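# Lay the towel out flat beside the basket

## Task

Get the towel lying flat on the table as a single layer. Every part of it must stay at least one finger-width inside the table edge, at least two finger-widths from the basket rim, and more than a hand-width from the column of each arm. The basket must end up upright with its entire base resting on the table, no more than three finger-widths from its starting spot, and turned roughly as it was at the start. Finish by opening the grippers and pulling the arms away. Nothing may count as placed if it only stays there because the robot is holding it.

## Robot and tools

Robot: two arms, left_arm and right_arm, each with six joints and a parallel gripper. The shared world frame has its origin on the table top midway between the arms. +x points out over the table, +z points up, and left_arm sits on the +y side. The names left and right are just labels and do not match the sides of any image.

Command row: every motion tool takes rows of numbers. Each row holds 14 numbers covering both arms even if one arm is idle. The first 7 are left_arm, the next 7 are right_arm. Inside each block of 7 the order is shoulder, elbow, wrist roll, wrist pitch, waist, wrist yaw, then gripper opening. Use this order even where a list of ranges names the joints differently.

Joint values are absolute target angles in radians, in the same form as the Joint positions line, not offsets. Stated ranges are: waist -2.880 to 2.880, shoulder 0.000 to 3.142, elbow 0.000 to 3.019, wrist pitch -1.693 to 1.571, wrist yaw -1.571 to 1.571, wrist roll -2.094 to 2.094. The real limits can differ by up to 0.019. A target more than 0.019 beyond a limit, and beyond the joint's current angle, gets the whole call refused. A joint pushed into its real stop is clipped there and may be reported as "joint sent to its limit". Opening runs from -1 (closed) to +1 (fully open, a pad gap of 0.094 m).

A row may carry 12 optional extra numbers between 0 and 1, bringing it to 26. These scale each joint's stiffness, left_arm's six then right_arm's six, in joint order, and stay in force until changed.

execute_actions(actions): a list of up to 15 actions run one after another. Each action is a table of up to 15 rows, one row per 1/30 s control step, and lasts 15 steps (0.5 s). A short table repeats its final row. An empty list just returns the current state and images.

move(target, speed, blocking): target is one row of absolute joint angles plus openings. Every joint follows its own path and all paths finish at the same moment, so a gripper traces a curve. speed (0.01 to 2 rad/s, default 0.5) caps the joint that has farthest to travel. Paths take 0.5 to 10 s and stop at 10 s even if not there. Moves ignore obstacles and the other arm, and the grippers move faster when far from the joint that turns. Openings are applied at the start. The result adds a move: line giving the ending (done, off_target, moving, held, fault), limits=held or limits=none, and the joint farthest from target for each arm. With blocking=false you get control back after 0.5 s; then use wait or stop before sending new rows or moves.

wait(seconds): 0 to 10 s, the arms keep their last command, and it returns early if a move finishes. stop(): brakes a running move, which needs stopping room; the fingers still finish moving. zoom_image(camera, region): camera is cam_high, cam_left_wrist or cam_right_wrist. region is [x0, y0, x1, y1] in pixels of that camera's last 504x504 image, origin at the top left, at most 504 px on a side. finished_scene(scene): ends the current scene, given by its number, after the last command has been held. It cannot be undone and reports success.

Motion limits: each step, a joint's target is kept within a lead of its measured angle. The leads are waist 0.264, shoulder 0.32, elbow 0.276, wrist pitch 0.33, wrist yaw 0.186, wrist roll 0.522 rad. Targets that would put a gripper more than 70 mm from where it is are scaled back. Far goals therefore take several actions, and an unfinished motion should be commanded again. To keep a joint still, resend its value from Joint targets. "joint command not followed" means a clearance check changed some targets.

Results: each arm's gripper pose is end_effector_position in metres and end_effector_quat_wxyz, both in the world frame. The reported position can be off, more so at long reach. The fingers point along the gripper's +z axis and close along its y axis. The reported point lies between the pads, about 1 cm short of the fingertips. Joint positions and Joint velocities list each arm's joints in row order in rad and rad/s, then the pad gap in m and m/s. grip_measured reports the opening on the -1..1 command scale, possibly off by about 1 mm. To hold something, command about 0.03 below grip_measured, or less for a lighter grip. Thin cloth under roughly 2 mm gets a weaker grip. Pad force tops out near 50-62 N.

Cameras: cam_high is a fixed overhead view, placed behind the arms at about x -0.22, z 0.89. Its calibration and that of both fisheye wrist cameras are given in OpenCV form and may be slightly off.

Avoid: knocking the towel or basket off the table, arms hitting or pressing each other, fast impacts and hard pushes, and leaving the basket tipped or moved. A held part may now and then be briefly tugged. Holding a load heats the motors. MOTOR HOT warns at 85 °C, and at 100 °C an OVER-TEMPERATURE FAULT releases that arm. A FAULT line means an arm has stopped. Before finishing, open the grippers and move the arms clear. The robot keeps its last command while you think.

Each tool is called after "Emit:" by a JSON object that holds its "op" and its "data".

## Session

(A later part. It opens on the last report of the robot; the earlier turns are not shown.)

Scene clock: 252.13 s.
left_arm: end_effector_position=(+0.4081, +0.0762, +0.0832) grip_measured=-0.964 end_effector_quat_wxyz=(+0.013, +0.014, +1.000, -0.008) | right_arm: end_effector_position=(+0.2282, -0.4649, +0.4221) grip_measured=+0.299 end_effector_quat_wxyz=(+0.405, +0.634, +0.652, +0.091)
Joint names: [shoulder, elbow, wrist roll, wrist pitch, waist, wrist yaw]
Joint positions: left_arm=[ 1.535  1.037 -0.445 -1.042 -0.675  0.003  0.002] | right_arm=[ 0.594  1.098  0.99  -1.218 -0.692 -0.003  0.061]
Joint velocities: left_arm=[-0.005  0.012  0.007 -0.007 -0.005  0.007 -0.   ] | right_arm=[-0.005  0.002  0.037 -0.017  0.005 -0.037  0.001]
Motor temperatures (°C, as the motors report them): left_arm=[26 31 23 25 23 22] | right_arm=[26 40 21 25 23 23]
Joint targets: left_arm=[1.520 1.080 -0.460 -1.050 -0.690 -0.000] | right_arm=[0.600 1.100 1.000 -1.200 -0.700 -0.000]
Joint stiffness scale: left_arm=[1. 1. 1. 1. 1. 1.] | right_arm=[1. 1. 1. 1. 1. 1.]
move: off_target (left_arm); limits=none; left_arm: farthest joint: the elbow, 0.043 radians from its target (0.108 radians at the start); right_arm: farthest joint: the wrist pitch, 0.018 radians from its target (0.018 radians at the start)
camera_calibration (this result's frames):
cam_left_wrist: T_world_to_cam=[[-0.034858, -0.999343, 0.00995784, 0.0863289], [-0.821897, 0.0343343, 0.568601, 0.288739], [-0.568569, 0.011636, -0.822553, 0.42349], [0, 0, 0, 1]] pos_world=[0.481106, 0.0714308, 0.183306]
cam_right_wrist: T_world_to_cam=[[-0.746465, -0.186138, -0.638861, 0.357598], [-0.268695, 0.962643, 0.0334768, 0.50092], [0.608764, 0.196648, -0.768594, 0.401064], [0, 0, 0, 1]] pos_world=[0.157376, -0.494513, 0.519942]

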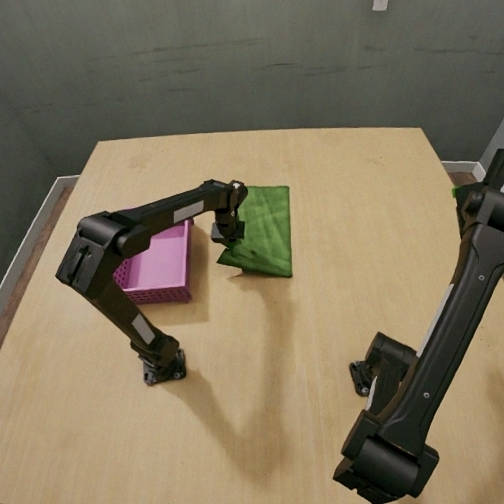

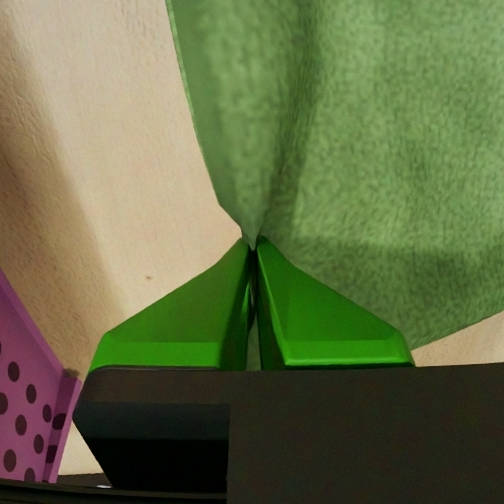

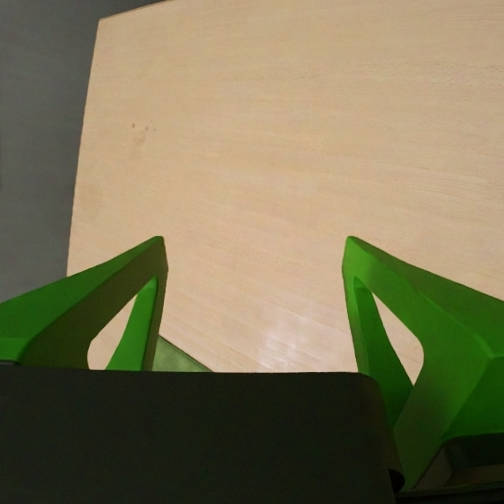

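Corner opened. Lower going slightly +y/+x, release.

Emit:
{"op": "move", "data": {"target": [1.62,1.0,-0.42,-0.88,-0.61,0,-1,0.6,1.1,1,-1.2,-0.7,0,0.3], "speed": 0.2}}

Emit:
{"op": "move", "data": {"target": [1.62,1.0,-0.42,-0.88,-0.61,0,0.1,0.6,1.1,1,-1.2,-0.7,0,0.3]}}

Emit:
{"op": "move", "data": {"target": [0.8,1.1,-0.42,-1.4,-0.5,0,0.1,0.6,1.1,1,-1.2,-0.7,0,0.3]}}

Emit:
{"op": "zoom_image", "data": {"camera": "cam_high", "region": [170,160,330,310]}}

Scene clock: 256.20 s.
left_arm: end_effector_position=(+0.4292, +0.0902, +0.0396) grip_measured=-0.964 end_effector_quat_wxyz=(+0.028, -0.007, +0.999, -0.014) | right_arm: end_effector_position=(+0.2282, -0.4649, +0.4221) grip_measured=+0.299 end_effector_quat_wxyz=(+0.405, +0.634, +0.652, +0.091)
Joint names: [shoulder, elbow, wrist roll, wrist pitch, waist, wrist yaw]
Joint positions: left_arm=[ 1.612  0.994 -0.435 -0.891 -0.623  0.003  0.002] | right_arm=[ 0.594  1.098  0.99  -1.218 -0.692 -0.003  0.061]
Joint velocities: left_arm=[-0.005 -0.027 -0.037 -0.017 -0.005 -0.051 -0.   ] | right_arm=[-0.005 -0.002 -0.022 -0.002  0.005 -0.081 -0.   ]
Motor temperatures (°C, as the motors report them): left_arm=[26 32 23 25 23 22] | right_arm=[26 40 21 25 23 23]
Joint targets: left_arm=[1.620 1.000 -0.420 -0.880 -0.610 0.000] | right_arm=[0.600 1.100 1.000 -1.200 -0.700 -0.000]
Joint stiffness scale: left_arm=[1. 1. 1. 1. 1. 1.] | right_arm=[1. 1. 1. 1. 1. 1.]
move: done; limits=none; left_arm: farthest joint: the wrist roll, 0.015 radians from its target (0.025 radians at the start); right_arm: farthest joint: the wrist pitch, 0.018 radians from its target (0.018 radians at the start)
camera_calibration (this result's frames):
cam_left_wrist: T_world_to_cam=[[0.00623839, -0.999716, 0.0230139, 0.083377], [-0.83896, 0.00729123, 0.544145, 0.341126], [-0.544158, -0.0227023, -0.838676, 0.392686], [0, 0, 0, 1]] pos_world=[0.499354, 0.0897809, 0.141795]
cam_right_wrist: T_world_to_cam=[[-0.746465, -0.186138, -0.638861, 0.357598], [-0.268695, 0.962643, 0.0334768, 0.50092], [0.608764, 0.196648, -0.768594, 0.401064], [0, 0, 0, 1]] pos_world=[0.157376, -0.494513, 0.519942]

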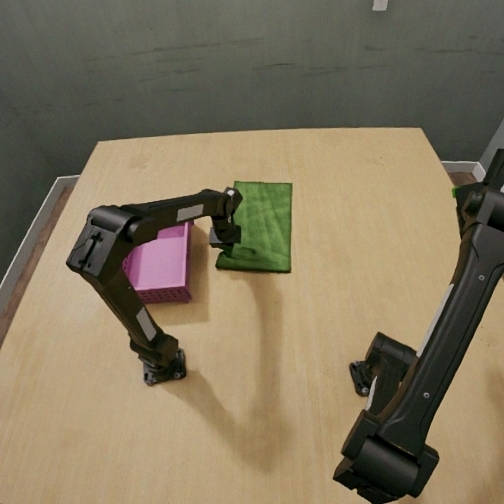

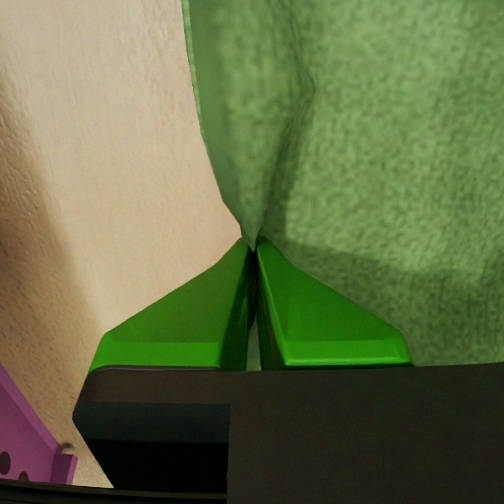

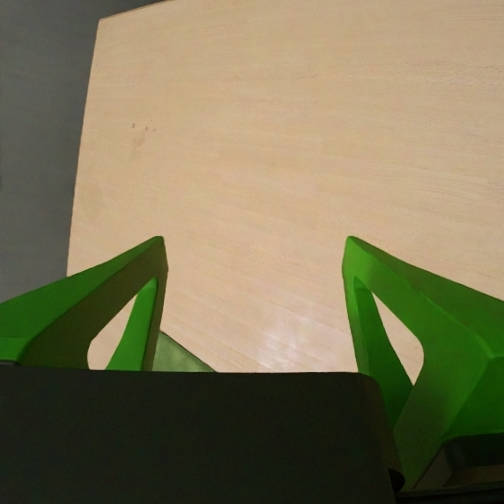

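Scene clock: 256.90 s.
left_arm: end_effector_position=(+0.4277, +0.0909, +0.0384) grip_measured=+0.098 end_effector_quat_wxyz=(+0.026, -0.007, +1.000, -0.013) | right_arm: end_effector_position=(+0.2282, -0.4649, +0.4221) grip_measured=+0.299 end_effector_quat_wxyz=(+0.405, +0.634, +0.652, +0.091)
Joint names: [shoulder, elbow, wrist roll, wrist pitch, waist, wrist yaw]
Joint positions: left_arm=[ 1.612  0.991 -0.435 -0.891 -0.623  0.002  0.052] | right_arm=[ 0.594  1.098  0.99  -1.218 -0.692 -0.003  0.061]
Joint velocities: left_arm=[-0.005 -0.012 -0.022  0.002  0.005 -0.037 -0.001] | right_arm=[-0.015 -0.017 -0.007  0.007 -0.005  0.022 -0.   ]
Motor temperatures (°C, as the motors report them): left_arm=[26 32 23 25 23 22] | right_arm=[26 40 21 25 23 23]
Joint targets: left_arm=[1.620 1.000 -0.420 -0.880 -0.610 -0.000] | right_arm=[0.600 1.100 1.000 -1.200 -0.700 0.000]
Joint stiffness scale: left_arm=[1. 1. 1. 1. 1. 1.] | right_arm=[1. 1. 1. 1. 1. 1.]
move: done; limits=none; left_arm: farthest joint: the wrist roll, 0.015 radians from its target (0.015 radians at the start); right_arm: farthest joint: the wrist pitch, 0.018 radians from its target (0.018 radians at the start)
camera_calibration (this result's frames):
cam_left_wrist: T_world_to_cam=[[0.00632737, -0.999754, 0.0212426, 0.0841615], [-0.837336, 0.0063157, 0.546651, 0.339822], [-0.546651, -0.021246, -0.837091, 0.391855], [0, 0, 0, 1]] pos_world=[0.498221, 0.09032, 0.140466]
cam_right_wrist: T_world_to_cam=[[-0.746465, -0.186138, -0.638861, 0.357598], [-0.268695, 0.962643, 0.0334768, 0.50092], [0.608764, 0.196648, -0.768594, 0.401064], [0, 0, 0, 1]] pos_world=[0.157376, -0.494513, 0.519942]

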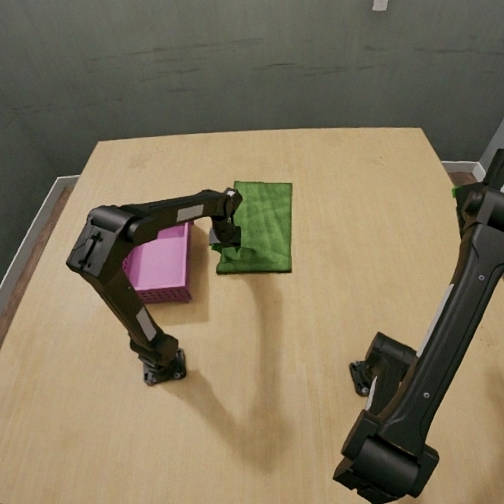

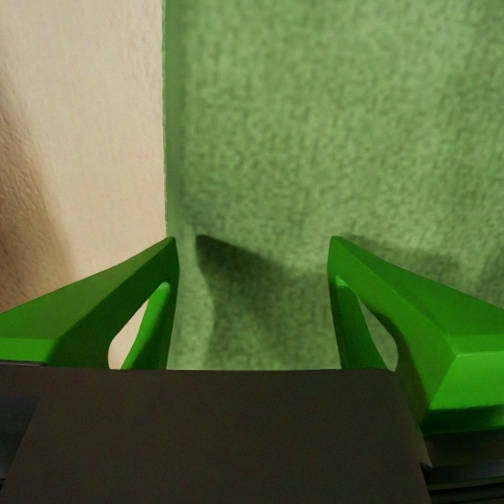

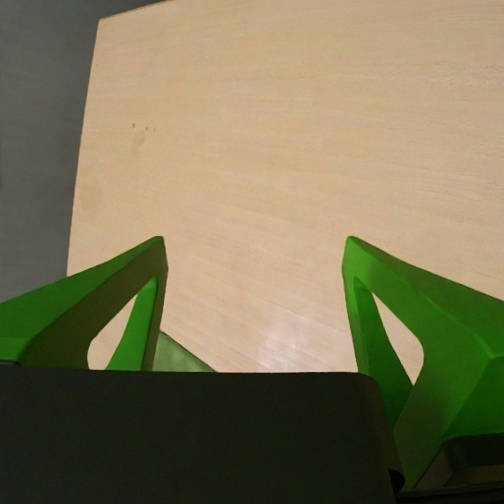

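Scene clock: 259.03 s.
left_arm: end_effector_position=(+0.2988, +0.1818, +0.3242) grip_measured=+0.098 end_effector_quat_wxyz=(+0.202, -0.059, +0.974, -0.081) | right_arm: end_effector_position=(+0.2282, -0.4649, +0.4221) grip_measured=+0.299 end_effector_quat_wxyz=(+0.405, +0.634, +0.652, +0.091)
Joint names: [shoulder, elbow, wrist roll, wrist pitch, waist, wrist yaw]
Joint positions: left_arm=[ 0.791  1.054 -0.435 -1.395 -0.515  0.002  0.052] | right_arm=[ 0.594  1.098  0.99  -1.218 -0.692 -0.003  0.061]
Joint velocities: left_arm=[-0.005 -0.007 -0.037 -0.017  0.005  0.051 -0.   ] | right_arm=[ 0.005  0.012  0.037  0.017 -0.005  0.051 -0.   ]
Motor temperatures (°C, as the motors report them): left_arm=[26 32 23 25 23 22] | right_arm=[26 40 21 25 23 23]
Joint targets: left_arm=[0.800 1.100 -0.420 -1.400 -0.500 0.000] | right_arm=[0.600 1.100 1.000 -1.200 -0.700 0.000]
Joint stiffness scale: left_arm=[1. 1. 1. 1. 1. 1.] | right_arm=[1. 1. 1. 1. 1. 1.]
move: off_target (left_arm); limits=none; left_arm: farthest joint: the elbow, 0.046 radians from its target (0.109 radians at the start); right_arm: farthest joint: the wrist pitch, 0.018 radians from its target (0.018 radians at the start)
camera_calibration (this result's frames):
cam_left_wrist: T_world_to_cam=[[0.0790467, -0.981599, 0.173825, 0.0952209], [-0.974032, -0.0389415, 0.223035, 0.229033], [-0.212162, -0.186941, -0.959187, 0.53229], [0, 0, 0, 1]] pos_world=[0.328491, 0.201895, 0.442932]
cam_right_wrist: T_world_to_cam=[[-0.746465, -0.186138, -0.638861, 0.357598], [-0.268695, 0.962643, 0.0334768, 0.50092], [0.608764, 0.196648, -0.768594, 0.401064], [0, 0, 0, 1]] pos_world=[0.157376, -0.494513, 0.519942]

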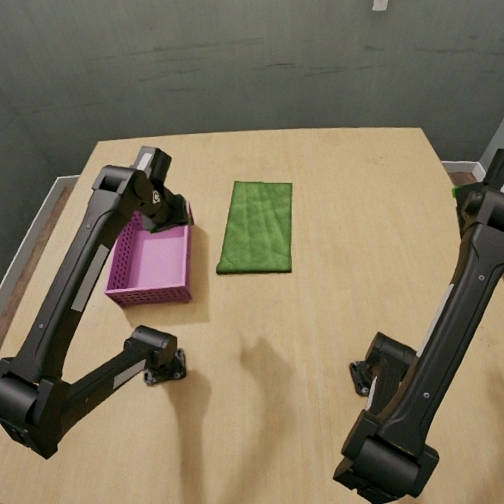

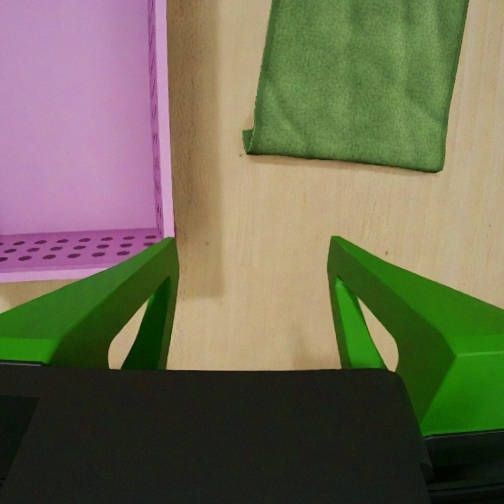

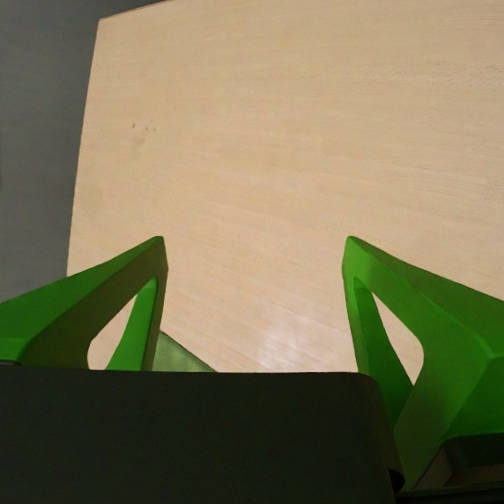

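Region (170, 160, 330, 310) of cam_high's 504x504 image, scaled by 3.150, with more detail than that image has; it fills the top 472 rows of this view, and the rest is white.

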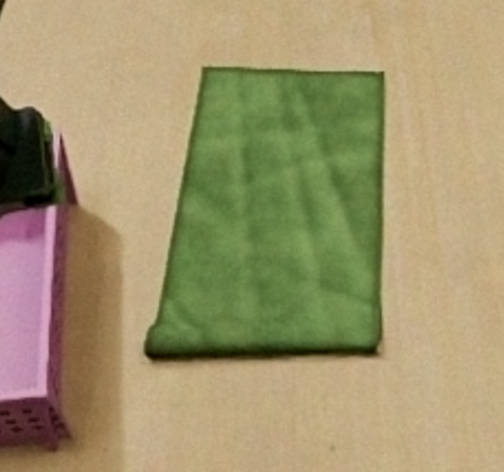

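Emit:
{"op": "move", "data": {"target": [1.2,1.0,1.19,-1.37,-0.6,0,1,0.6,1.1,1,-1.2,-0.7,0,0.3], "speed": 0.7}}

Emit:
{"op": "move", "data": {"target": [1.50,0.84,1.19,-0.9,-0.59,0,1,0.6,1.1,1,-1.2,-0.7,0,0.3], "speed": 0.3}}

Scene clock: 268.17 s.
left_arm: end_effector_position=(+0.3294, +0.1485, +0.1850) grip_measured=+1.000 end_effector_quat_wxyz=(-0.005, +0.702, +0.712, -0.003) | right_arm: end_effector_position=(+0.2282, -0.4649, +0.4221) grip_measured=+0.299 end_effector_quat_wxyz=(+0.405, +0.634, +0.652, +0.091)
Joint names: [shoulder, elbow, wrist roll, wrist pitch, waist, wrist yaw]
Joint positions: left_arm=[ 1.195  0.992  1.174 -1.379 -0.585  0.002  0.094] | right_arm=[ 0.594  1.098  0.99  -1.218 -0.692 -0.003  0.061]
Joint velocities: left_arm=[-0.015  0.002 -0.066 -0.012 -0.005 -0.051  0.   ] | right_arm=[-0.015  0.012  0.037 -0.007 -0.005  0.051 -0.   ]
Motor temperatures (°C, as the motors report them): left_arm=[26 32 23 25 23 22] | right_arm=[25 39 21 25 23 23]
Joint targets: left_arm=[1.200 1.000 1.190 -1.370 -0.600 0.000] | right_arm=[0.600 1.100 1.000 -1.200 -0.700 -0.000]
Joint stiffness scale: left_arm=[1. 1. 1. 1. 1. 1.] | right_arm=[1. 1. 1. 1. 1. 1.]
move: done; limits=none; left_arm: farthest joint: the wrist roll, 0.016 radians from its target (1.625 radians at the start); right_arm: farthest joint: the wrist pitch, 0.018 radians from its target (0.018 radians at the start)
camera_calibration (this result's frames):
cam_left_wrist: T_world_to_cam=[[-0.999957, -0.00708995, 0.00596538, 0.32613], [-0.00218377, 0.80601, 0.591898, -0.225182], [-0.00900468, 0.59186, -0.805991, 0.188106], [0, 0, 0, 1]] pos_world=[0.327318, 0.0724791, 0.282951]
cam_right_wrist: T_world_to_cam=[[-0.746465, -0.186138, -0.638861, 0.357598], [-0.268695, 0.962643, 0.0334768, 0.50092], [0.608764, 0.196648, -0.768594, 0.401064], [0, 0, 0, 1]] pos_world=[0.157376, -0.494513, 0.519942]

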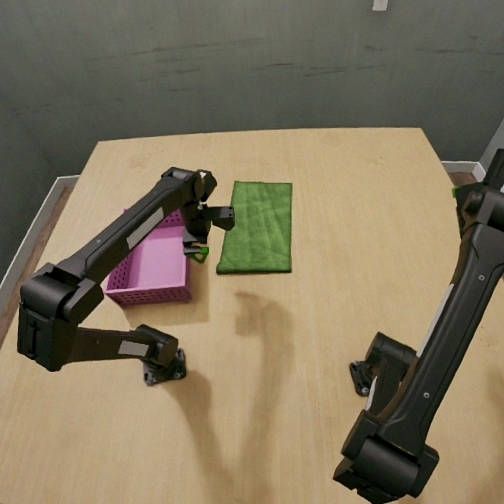

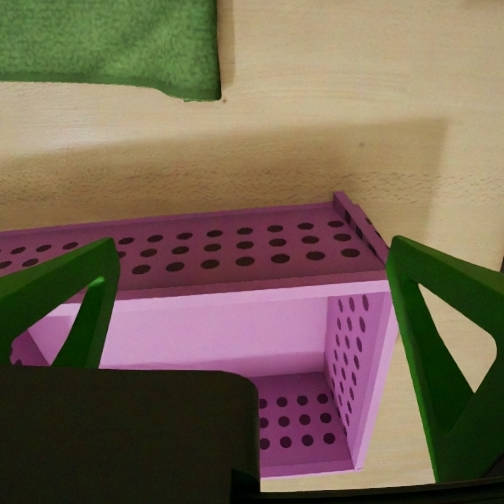

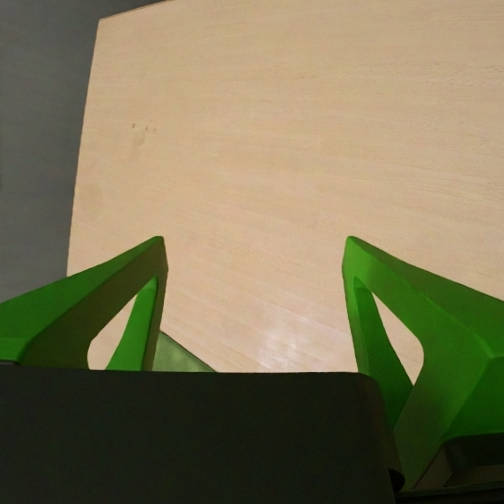

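Scene clock: 270.17 s.
left_arm: end_effector_position=(+0.3709, +0.1317, +0.0324) grip_measured=+1.000 end_effector_quat_wxyz=(-0.000, +0.702, +0.712, -0.001) | right_arm: end_effector_position=(+0.2282, -0.4649, +0.4221) grip_measured=+0.299 end_effector_quat_wxyz=(+0.405, +0.634, +0.652, +0.091)
Joint names: [shoulder, elbow, wrist roll, wrist pitch, waist, wrist yaw]
Joint positions: left_arm=[ 1.496  0.834  1.174 -0.91  -0.585  0.002  0.094] | right_arm=[ 0.594  1.098  0.99  -1.218 -0.692 -0.003  0.061]
Joint velocities: left_arm=[-0.005  0.007 -0.022 -0.012 -0.005  0.037  0.   ] | right_arm=[-0.005 -0.002  0.081 -0.017 -0.015 -0.007  0.   ]
Motor temperatures (°C, as the motors report them): left_arm=[26 32 23 25 23 22] | right_arm=[25 39 21 25 23 23]
Joint targets: left_arm=[1.500 0.840 1.190 -0.900 -0.590 -0.000] | right_arm=[0.600 1.100 1.000 -1.200 -0.700 0.000]
Joint stiffness scale: left_arm=[1. 1. 1. 1. 1. 1.] | right_arm=[1. 1. 1. 1. 1. 1.]
move: done; limits=none; left_arm: farthest joint: the wrist roll, 0.016 radians from its target (0.016 radians at the start); right_arm: farthest joint: the wrist pitch, 0.018 radians from its target (0.018 radians at the start)
camera_calibration (this result's frames):
cam_left_wrist: T_world_to_cam=[[-0.999972, -0.00670337, -0.00320727, 0.368636], [-0.00730652, 0.808203, 0.588859, -0.119621], [-0.00135521, 0.588866, -0.80823, 0.0730657], [0, 0, 0, 1]] pos_world=[0.367851, 0.0561235, 0.130676]
cam_right_wrist: T_world_to_cam=[[-0.746465, -0.186138, -0.638861, 0.357598], [-0.268695, 0.962643, 0.0334768, 0.50092], [0.608764, 0.196648, -0.768594, 0.401064], [0, 0, 0, 1]] pos_world=[0.157376, -0.494513, 0.519942]

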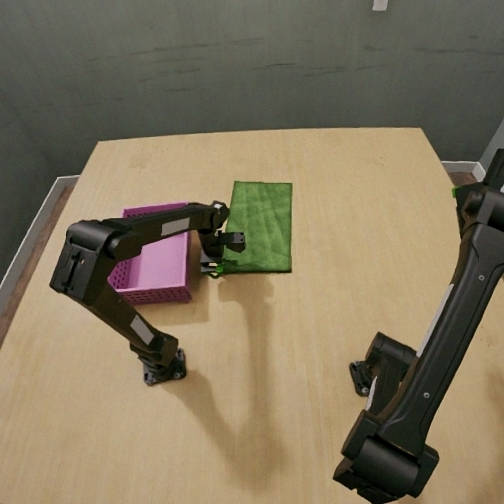

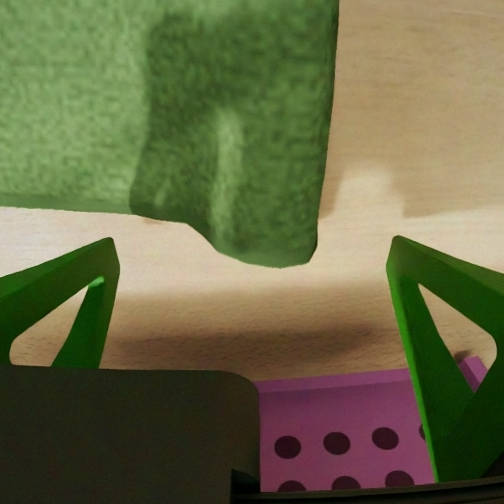

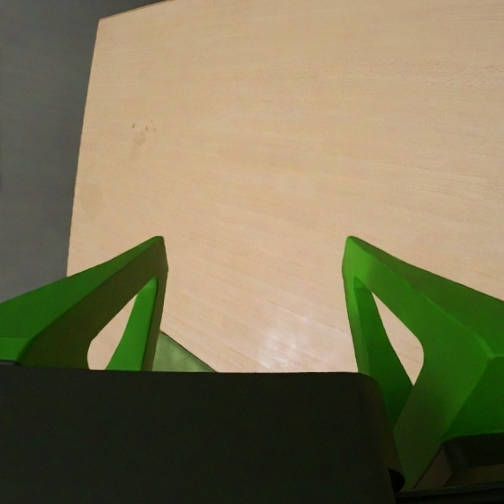

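Emit:
{"op": "move", "data": {"target": [1.535,0.82,1.18,-0.87,-0.615,0,1,0.6,1.1,1,-1.2,-0.7,0,0.3], "speed": 0.1}}

Emit:
{"op": "move", "data": {"target": [1.33,0.60,1.03,-0.86,-0.78,0,1,0.6,1.1,1,-1.2,-0.7,0,0.3], "speed": 0.1}}

Emit:
{"op": "move", "data": {"target": [1.0,0.75,1.03,-1.3,-0.78,0,1,0.6,1.1,1,-1.2,-0.7,0,0.3], "speed": 0.4}}

Scene clock: 275.60 s.
left_arm: end_effector_position=(+0.3658, +0.1283, +0.0180) grip_measured=+1.000 end_effector_quat_wxyz=(-0.007, +0.708, +0.706, -0.003) | right_arm: end_effector_position=(+0.2282, -0.4649, +0.4221) grip_measured=+0.299 end_effector_quat_wxyz=(+0.405, +0.634, +0.652, +0.091)
Joint names: [shoulder, elbow, wrist roll, wrist pitch, waist, wrist yaw]
Joint positions: left_arm=[ 1.524  0.817  1.174 -0.879 -0.6   -0.     0.094] | right_arm=[ 0.594  1.098  0.99  -1.218 -0.692 -0.003  0.061]
Joint velocities: left_arm=[-0.005  0.002 -0.037 -0.002 -0.015 -0.051  0.   ] | right_arm=[-0.015 -0.012 -0.066  0.007 -0.015 -0.037 -0.   ]
Motor temperatures (°C, as the motors report them): left_arm=[26 32 23 25 23 22] | right_arm=[25 39 21 25 23 23]
Joint targets: left_arm=[1.535 0.820 1.180 -0.870 -0.615 0.000] | right_arm=[0.600 1.100 1.000 -1.200 -0.700 0.000]
Joint stiffness scale: left_arm=[1. 1. 1. 1. 1. 1.] | right_arm=[1. 1. 1. 1. 1. 1.]
move: done; limits=none; left_arm: farthest joint: the waist, 0.015 radians from its target (0.030 radians at the start); right_arm: farthest joint: the wrist pitch, 0.018 radians from its target (0.018 radians at the start)
camera_calibration (this result's frames):
cam_left_wrist: T_world_to_cam=[[-0.999926, 0.00855401, 0.00862428, 0.361307], [0.0120061, 0.803818, 0.594755, -0.114989], [-0.00184482, 0.594814, -0.803861, 0.0627447], [0, 0, 0, 1]] pos_world=[0.362777, 0.0520183, 0.115712]
cam_right_wrist: T_world_to_cam=[[-0.746465, -0.186138, -0.638861, 0.357598], [-0.268695, 0.962643, 0.0334768, 0.50092], [0.608764, 0.196648, -0.768594, 0.401064], [0, 0, 0, 1]] pos_world=[0.157376, -0.494513, 0.519942]

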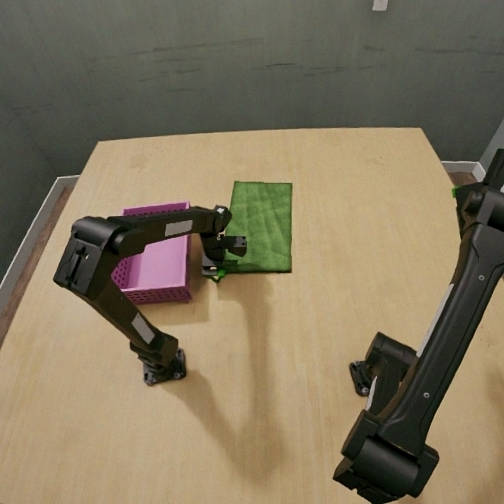

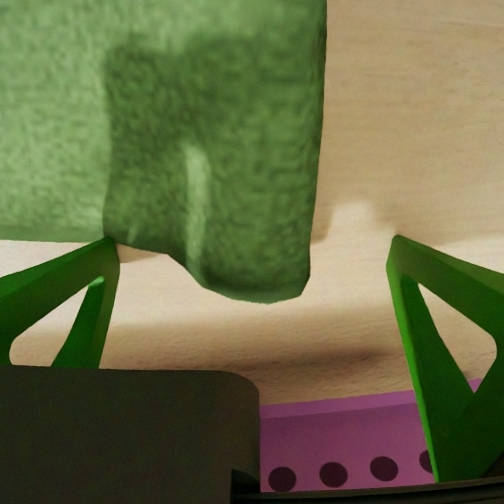

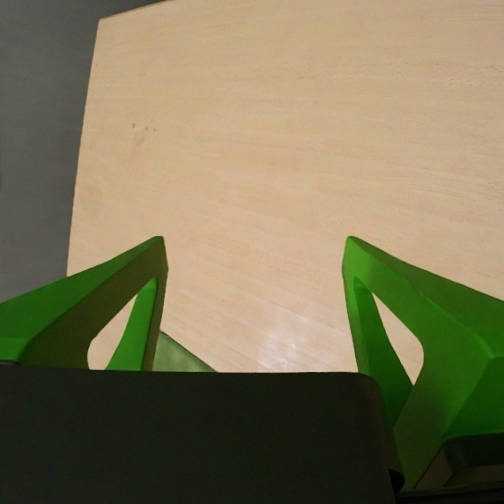

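Scene clock: 278.13 s.
left_arm: end_effector_position=(+0.2722, +0.1184, +0.0148) grip_measured=+1.000 end_effector_quat_wxyz=(-0.010, +0.721, +0.693, -0.002) | right_arm: end_effector_position=(+0.2282, -0.4649, +0.4221) grip_measured=+0.299 end_effector_quat_wxyz=(+0.405, +0.634, +0.652, +0.091)
Joint names: [shoulder, elbow, wrist roll, wrist pitch, waist, wrist yaw]
Joint positions: left_arm=[ 1.335  0.608  1.047 -0.862 -0.764 -0.002  0.094] | right_arm=[ 0.594  1.098  0.99  -1.218 -0.692 -0.003  0.061]
Joint velocities: left_arm=[-0.015 -0.002  0.022 -0.002 -0.005  0.007  0.   ] | right_arm=[-0.005 -0.012 -0.095 -0.002  0.005 -0.037  0.   ]
Motor temperatures (°C, as the motors report them): left_arm=[26 31 23 25 23 22] | right_arm=[25 39 21 25 23 23]
Joint targets: left_arm=[1.330 0.600 1.030 -0.860 -0.780 -0.000] | right_arm=[0.600 1.100 1.000 -1.200 -0.700 -0.000]
Joint stiffness scale: left_arm=[1. 1. 1. 1. 1. 1.] | right_arm=[1. 1. 1. 1. 1. 1.]
move: done; limits=none; left_arm: farthest joint: the wrist roll, 0.017 radians from its target (0.144 radians at the start); right_arm: farthest joint: the wrist pitch, 0.018 radians from its target (0.018 radians at the start)
camera_calibration (this result's frames):
cam_left_wrist: T_world_to_cam=[[-0.998923, 0.0451532, 0.0106691, 0.263123], [0.0425454, 0.799729, 0.598852, -0.111875], [0.0185077, 0.598661, -0.800789, 0.0597945], [0, 0, 0, 1]] pos_world=[0.266492, 0.0417921, 0.112072]
cam_right_wrist: T_world_to_cam=[[-0.746465, -0.186138, -0.638861, 0.357598], [-0.268695, 0.962643, 0.0334768, 0.50092], [0.608764, 0.196648, -0.768594, 0.401064], [0, 0, 0, 1]] pos_world=[0.157376, -0.494513, 0.519942]

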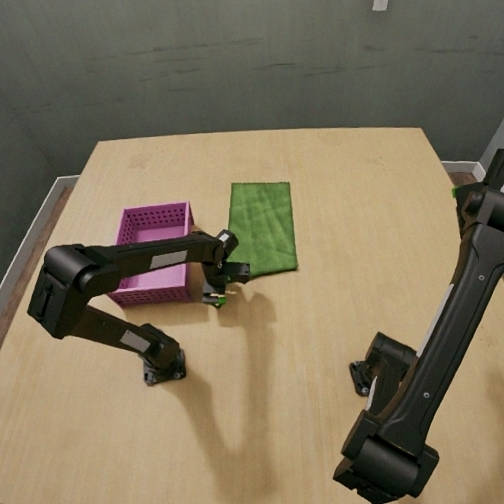

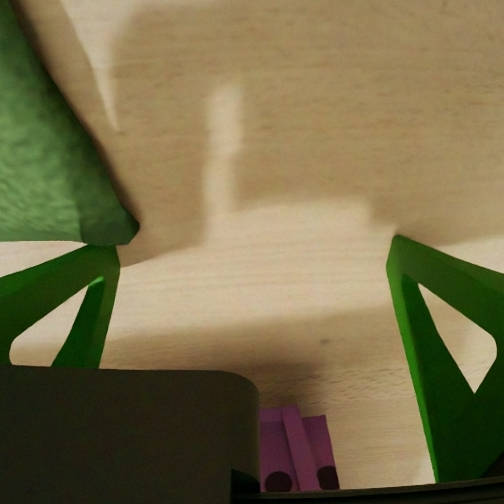

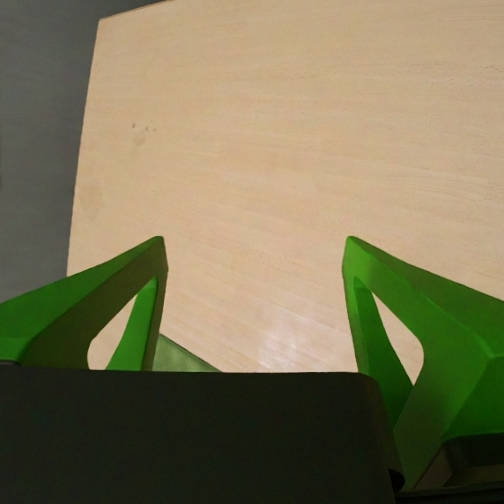

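Scene clock: 279.67 s.
left_arm: end_effector_position=(+0.2344, +0.1423, +0.1279) grip_measured=+1.000 end_effector_quat_wxyz=(-0.010, +0.720, +0.694, -0.002) | right_arm: end_effector_position=(+0.2282, -0.4649, +0.4221) grip_measured=+0.299 end_effector_quat_wxyz=(+0.405, +0.634, +0.652, +0.091)
Joint names: [shoulder, elbow, wrist roll, wrist pitch, waist, wrist yaw]
Joint positions: left_arm=[ 1.003  0.704  1.045 -1.292 -0.764 -0.002  0.094] | right_arm=[ 0.594  1.098  0.99  -1.218 -0.692 -0.003  0.061]
Joint velocities: left_arm=[ 0.015  0.022  0.066  0.002 -0.015 -0.022  0.   ] | right_arm=[-0.015  0.007 -0.081  0.007 -0.015 -0.022  0.001]
Motor temperatures (°C, as the motors report them): left_arm=[26 32 23 25 23 22] | right_arm=[25 39 21 25 23 23]
Joint targets: left_arm=[1.000 0.750 1.030 -1.300 -0.780 -0.000] | right_arm=[0.600 1.100 1.000 -1.200 -0.700 0.000]
Joint stiffness scale: left_arm=[1. 1. 1. 1. 1. 1.] | right_arm=[1. 1. 1. 1. 1. 1.]
move: off_target (left_arm); limits=none; left_arm: farthest joint: the elbow, 0.046 radians from its target (0.142 radians at the start); right_arm: farthest joint: the wrist pitch, 0.018 radians from its target (0.018 radians at the start)
camera_calibration (this result's frames):
cam_left_wrist: T_world_to_cam=[[-0.998972, 0.0436173, 0.0123086, 0.223104], [0.0422815, 0.799169, 0.599617, -0.197026], [0.016317, 0.599522, -0.800192, 0.137126], [0, 0, 0, 1]] pos_world=[0.228968, 0.0655163, 0.225121]
cam_right_wrist: T_world_to_cam=[[-0.746465, -0.186138, -0.638861, 0.357598], [-0.268695, 0.962643, 0.0334768, 0.50092], [0.608764, 0.196648, -0.768594, 0.401064], [0, 0, 0, 1]] pos_world=[0.157376, -0.494513, 0.519942]

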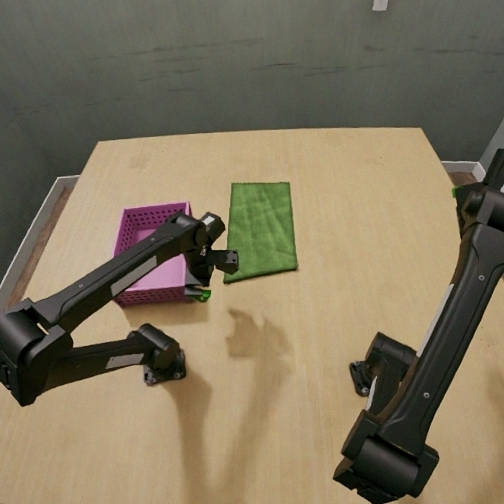

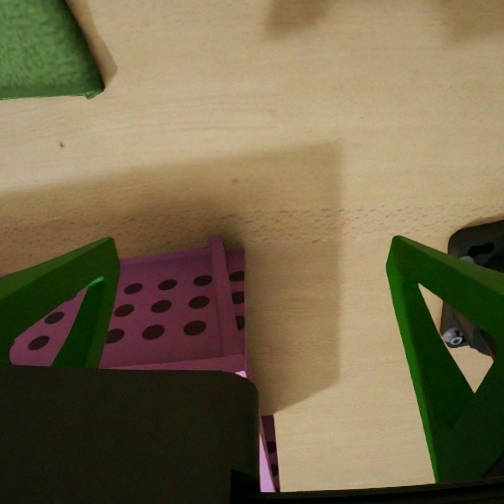

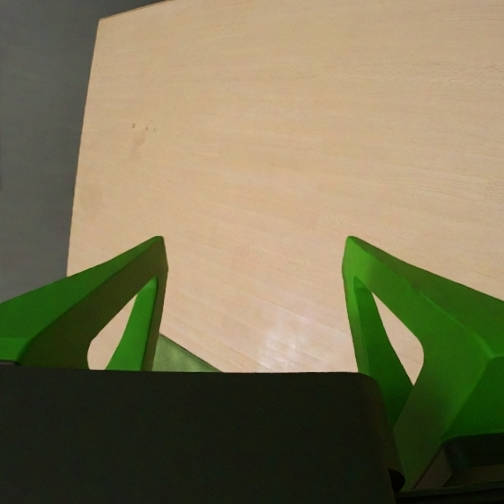

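Emit:
{"op": "move", "data": {"target": [0.5,0.9,0.5,-1.3,-0.5,0,1,1.56,0.975,1.99,-0.97,0.26,0,1], "speed": 0.6}}

Emit:
{"op": "zoom_image", "data": {"camera": "cam_high", "region": [190,220,340,320]}}

Scene clock: 285.67 s.
left_arm: end_effector_position=(+0.2493, +0.1987, +0.3039) grip_measured=+1.000 end_effector_quat_wxyz=(+0.307, +0.383, +0.871, +0.032) | right_arm: end_effector_position=(+0.3712, -0.1685, +0.0496) grip_measured=+1.000 end_effector_quat_wxyz=(-0.002, +0.710, +0.704, -0.001)
Joint names: [shoulder, elbow, wrist roll, wrist pitch, waist, wrist yaw]
Joint positions: left_arm=[ 0.499  0.851  0.516 -1.295 -0.514 -0.002  0.094] | right_arm=[ 1.561  0.966  1.98  -0.979  0.262 -0.003  0.094]
Joint velocities: left_arm=[-0.015 -0.012 -0.022 -0.012  0.005 -0.022  0.   ] | right_arm=[-0.005 -0.007 -0.022  0.007 -0.005 -0.007  0.   ]
Motor temperatures (°C, as the motors report them): left_arm=[26 32 23 25 23 22] | right_arm=[25 39 21 25 23 23]
Joint targets: left_arm=[0.500 0.900 0.500 -1.300 -0.500 -0.000] | right_arm=[1.560 0.975 1.990 -0.970 0.260 0.000]
Joint stiffness scale: left_arm=[1. 1. 1. 1. 1. 1.] | right_arm=[1. 1. 1. 1. 1. 1.]
move: off_target (left_arm); limits=none; left_arm: farthest joint: the elbow, 0.049 radians from its target (0.196 radians at the start); right_arm: farthest joint: the wrist roll, 0.010 radians from its target (1.000 radians at the start)
camera_calibration (this result's frames):
cam_left_wrist: T_world_to_cam=[[-0.646865, -0.701796, -0.298408, 0.388157], [-0.74757, 0.660865, 0.0663011, 0.0381972], [0.150677, 0.265969, -0.952133, 0.322888], [0, 0, 0, 1]] pos_world=[0.230989, 0.161286, 0.420729]
cam_right_wrist: T_world_to_cam=[[-0.99996, 0.00631795, -0.00626539, 0.376731], [0.00155187, 0.817191, 0.576365, 0.114801], [0.00876147, 0.576333, -0.817168, 0.258506], [0, 0, 0, 1]] pos_world=[0.374273, -0.24518, 0.147436]

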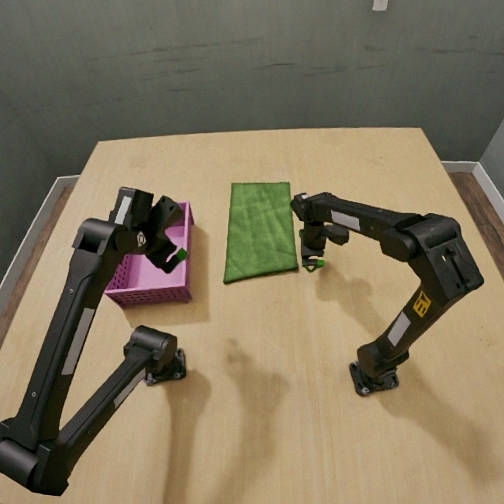

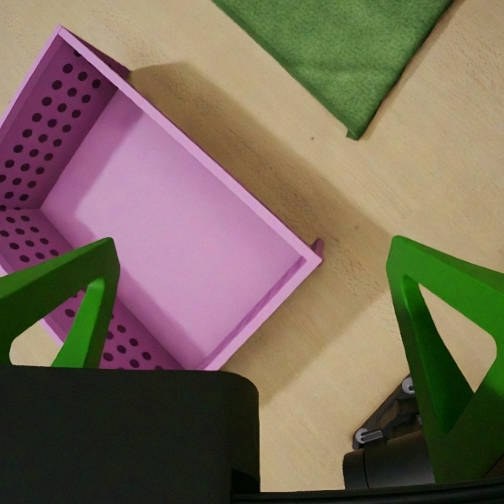

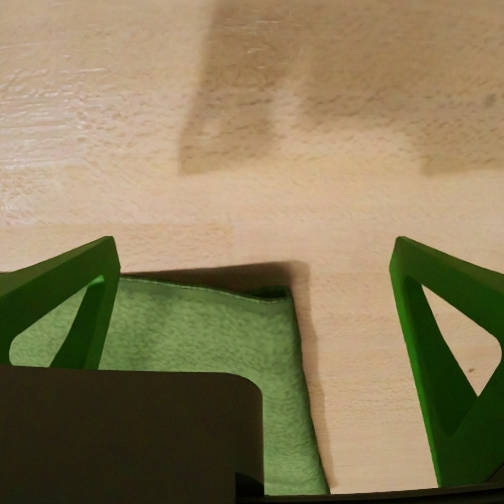

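Region (190, 220, 340, 320) of cam_high's 504x504 image, scaled by 3.360, with more detail than that image has.

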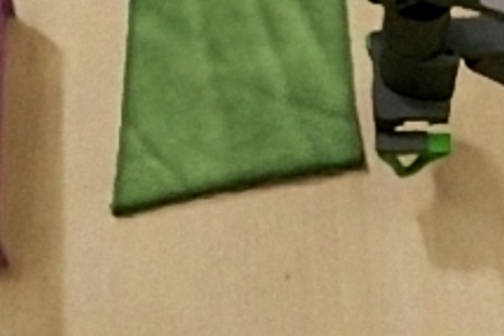

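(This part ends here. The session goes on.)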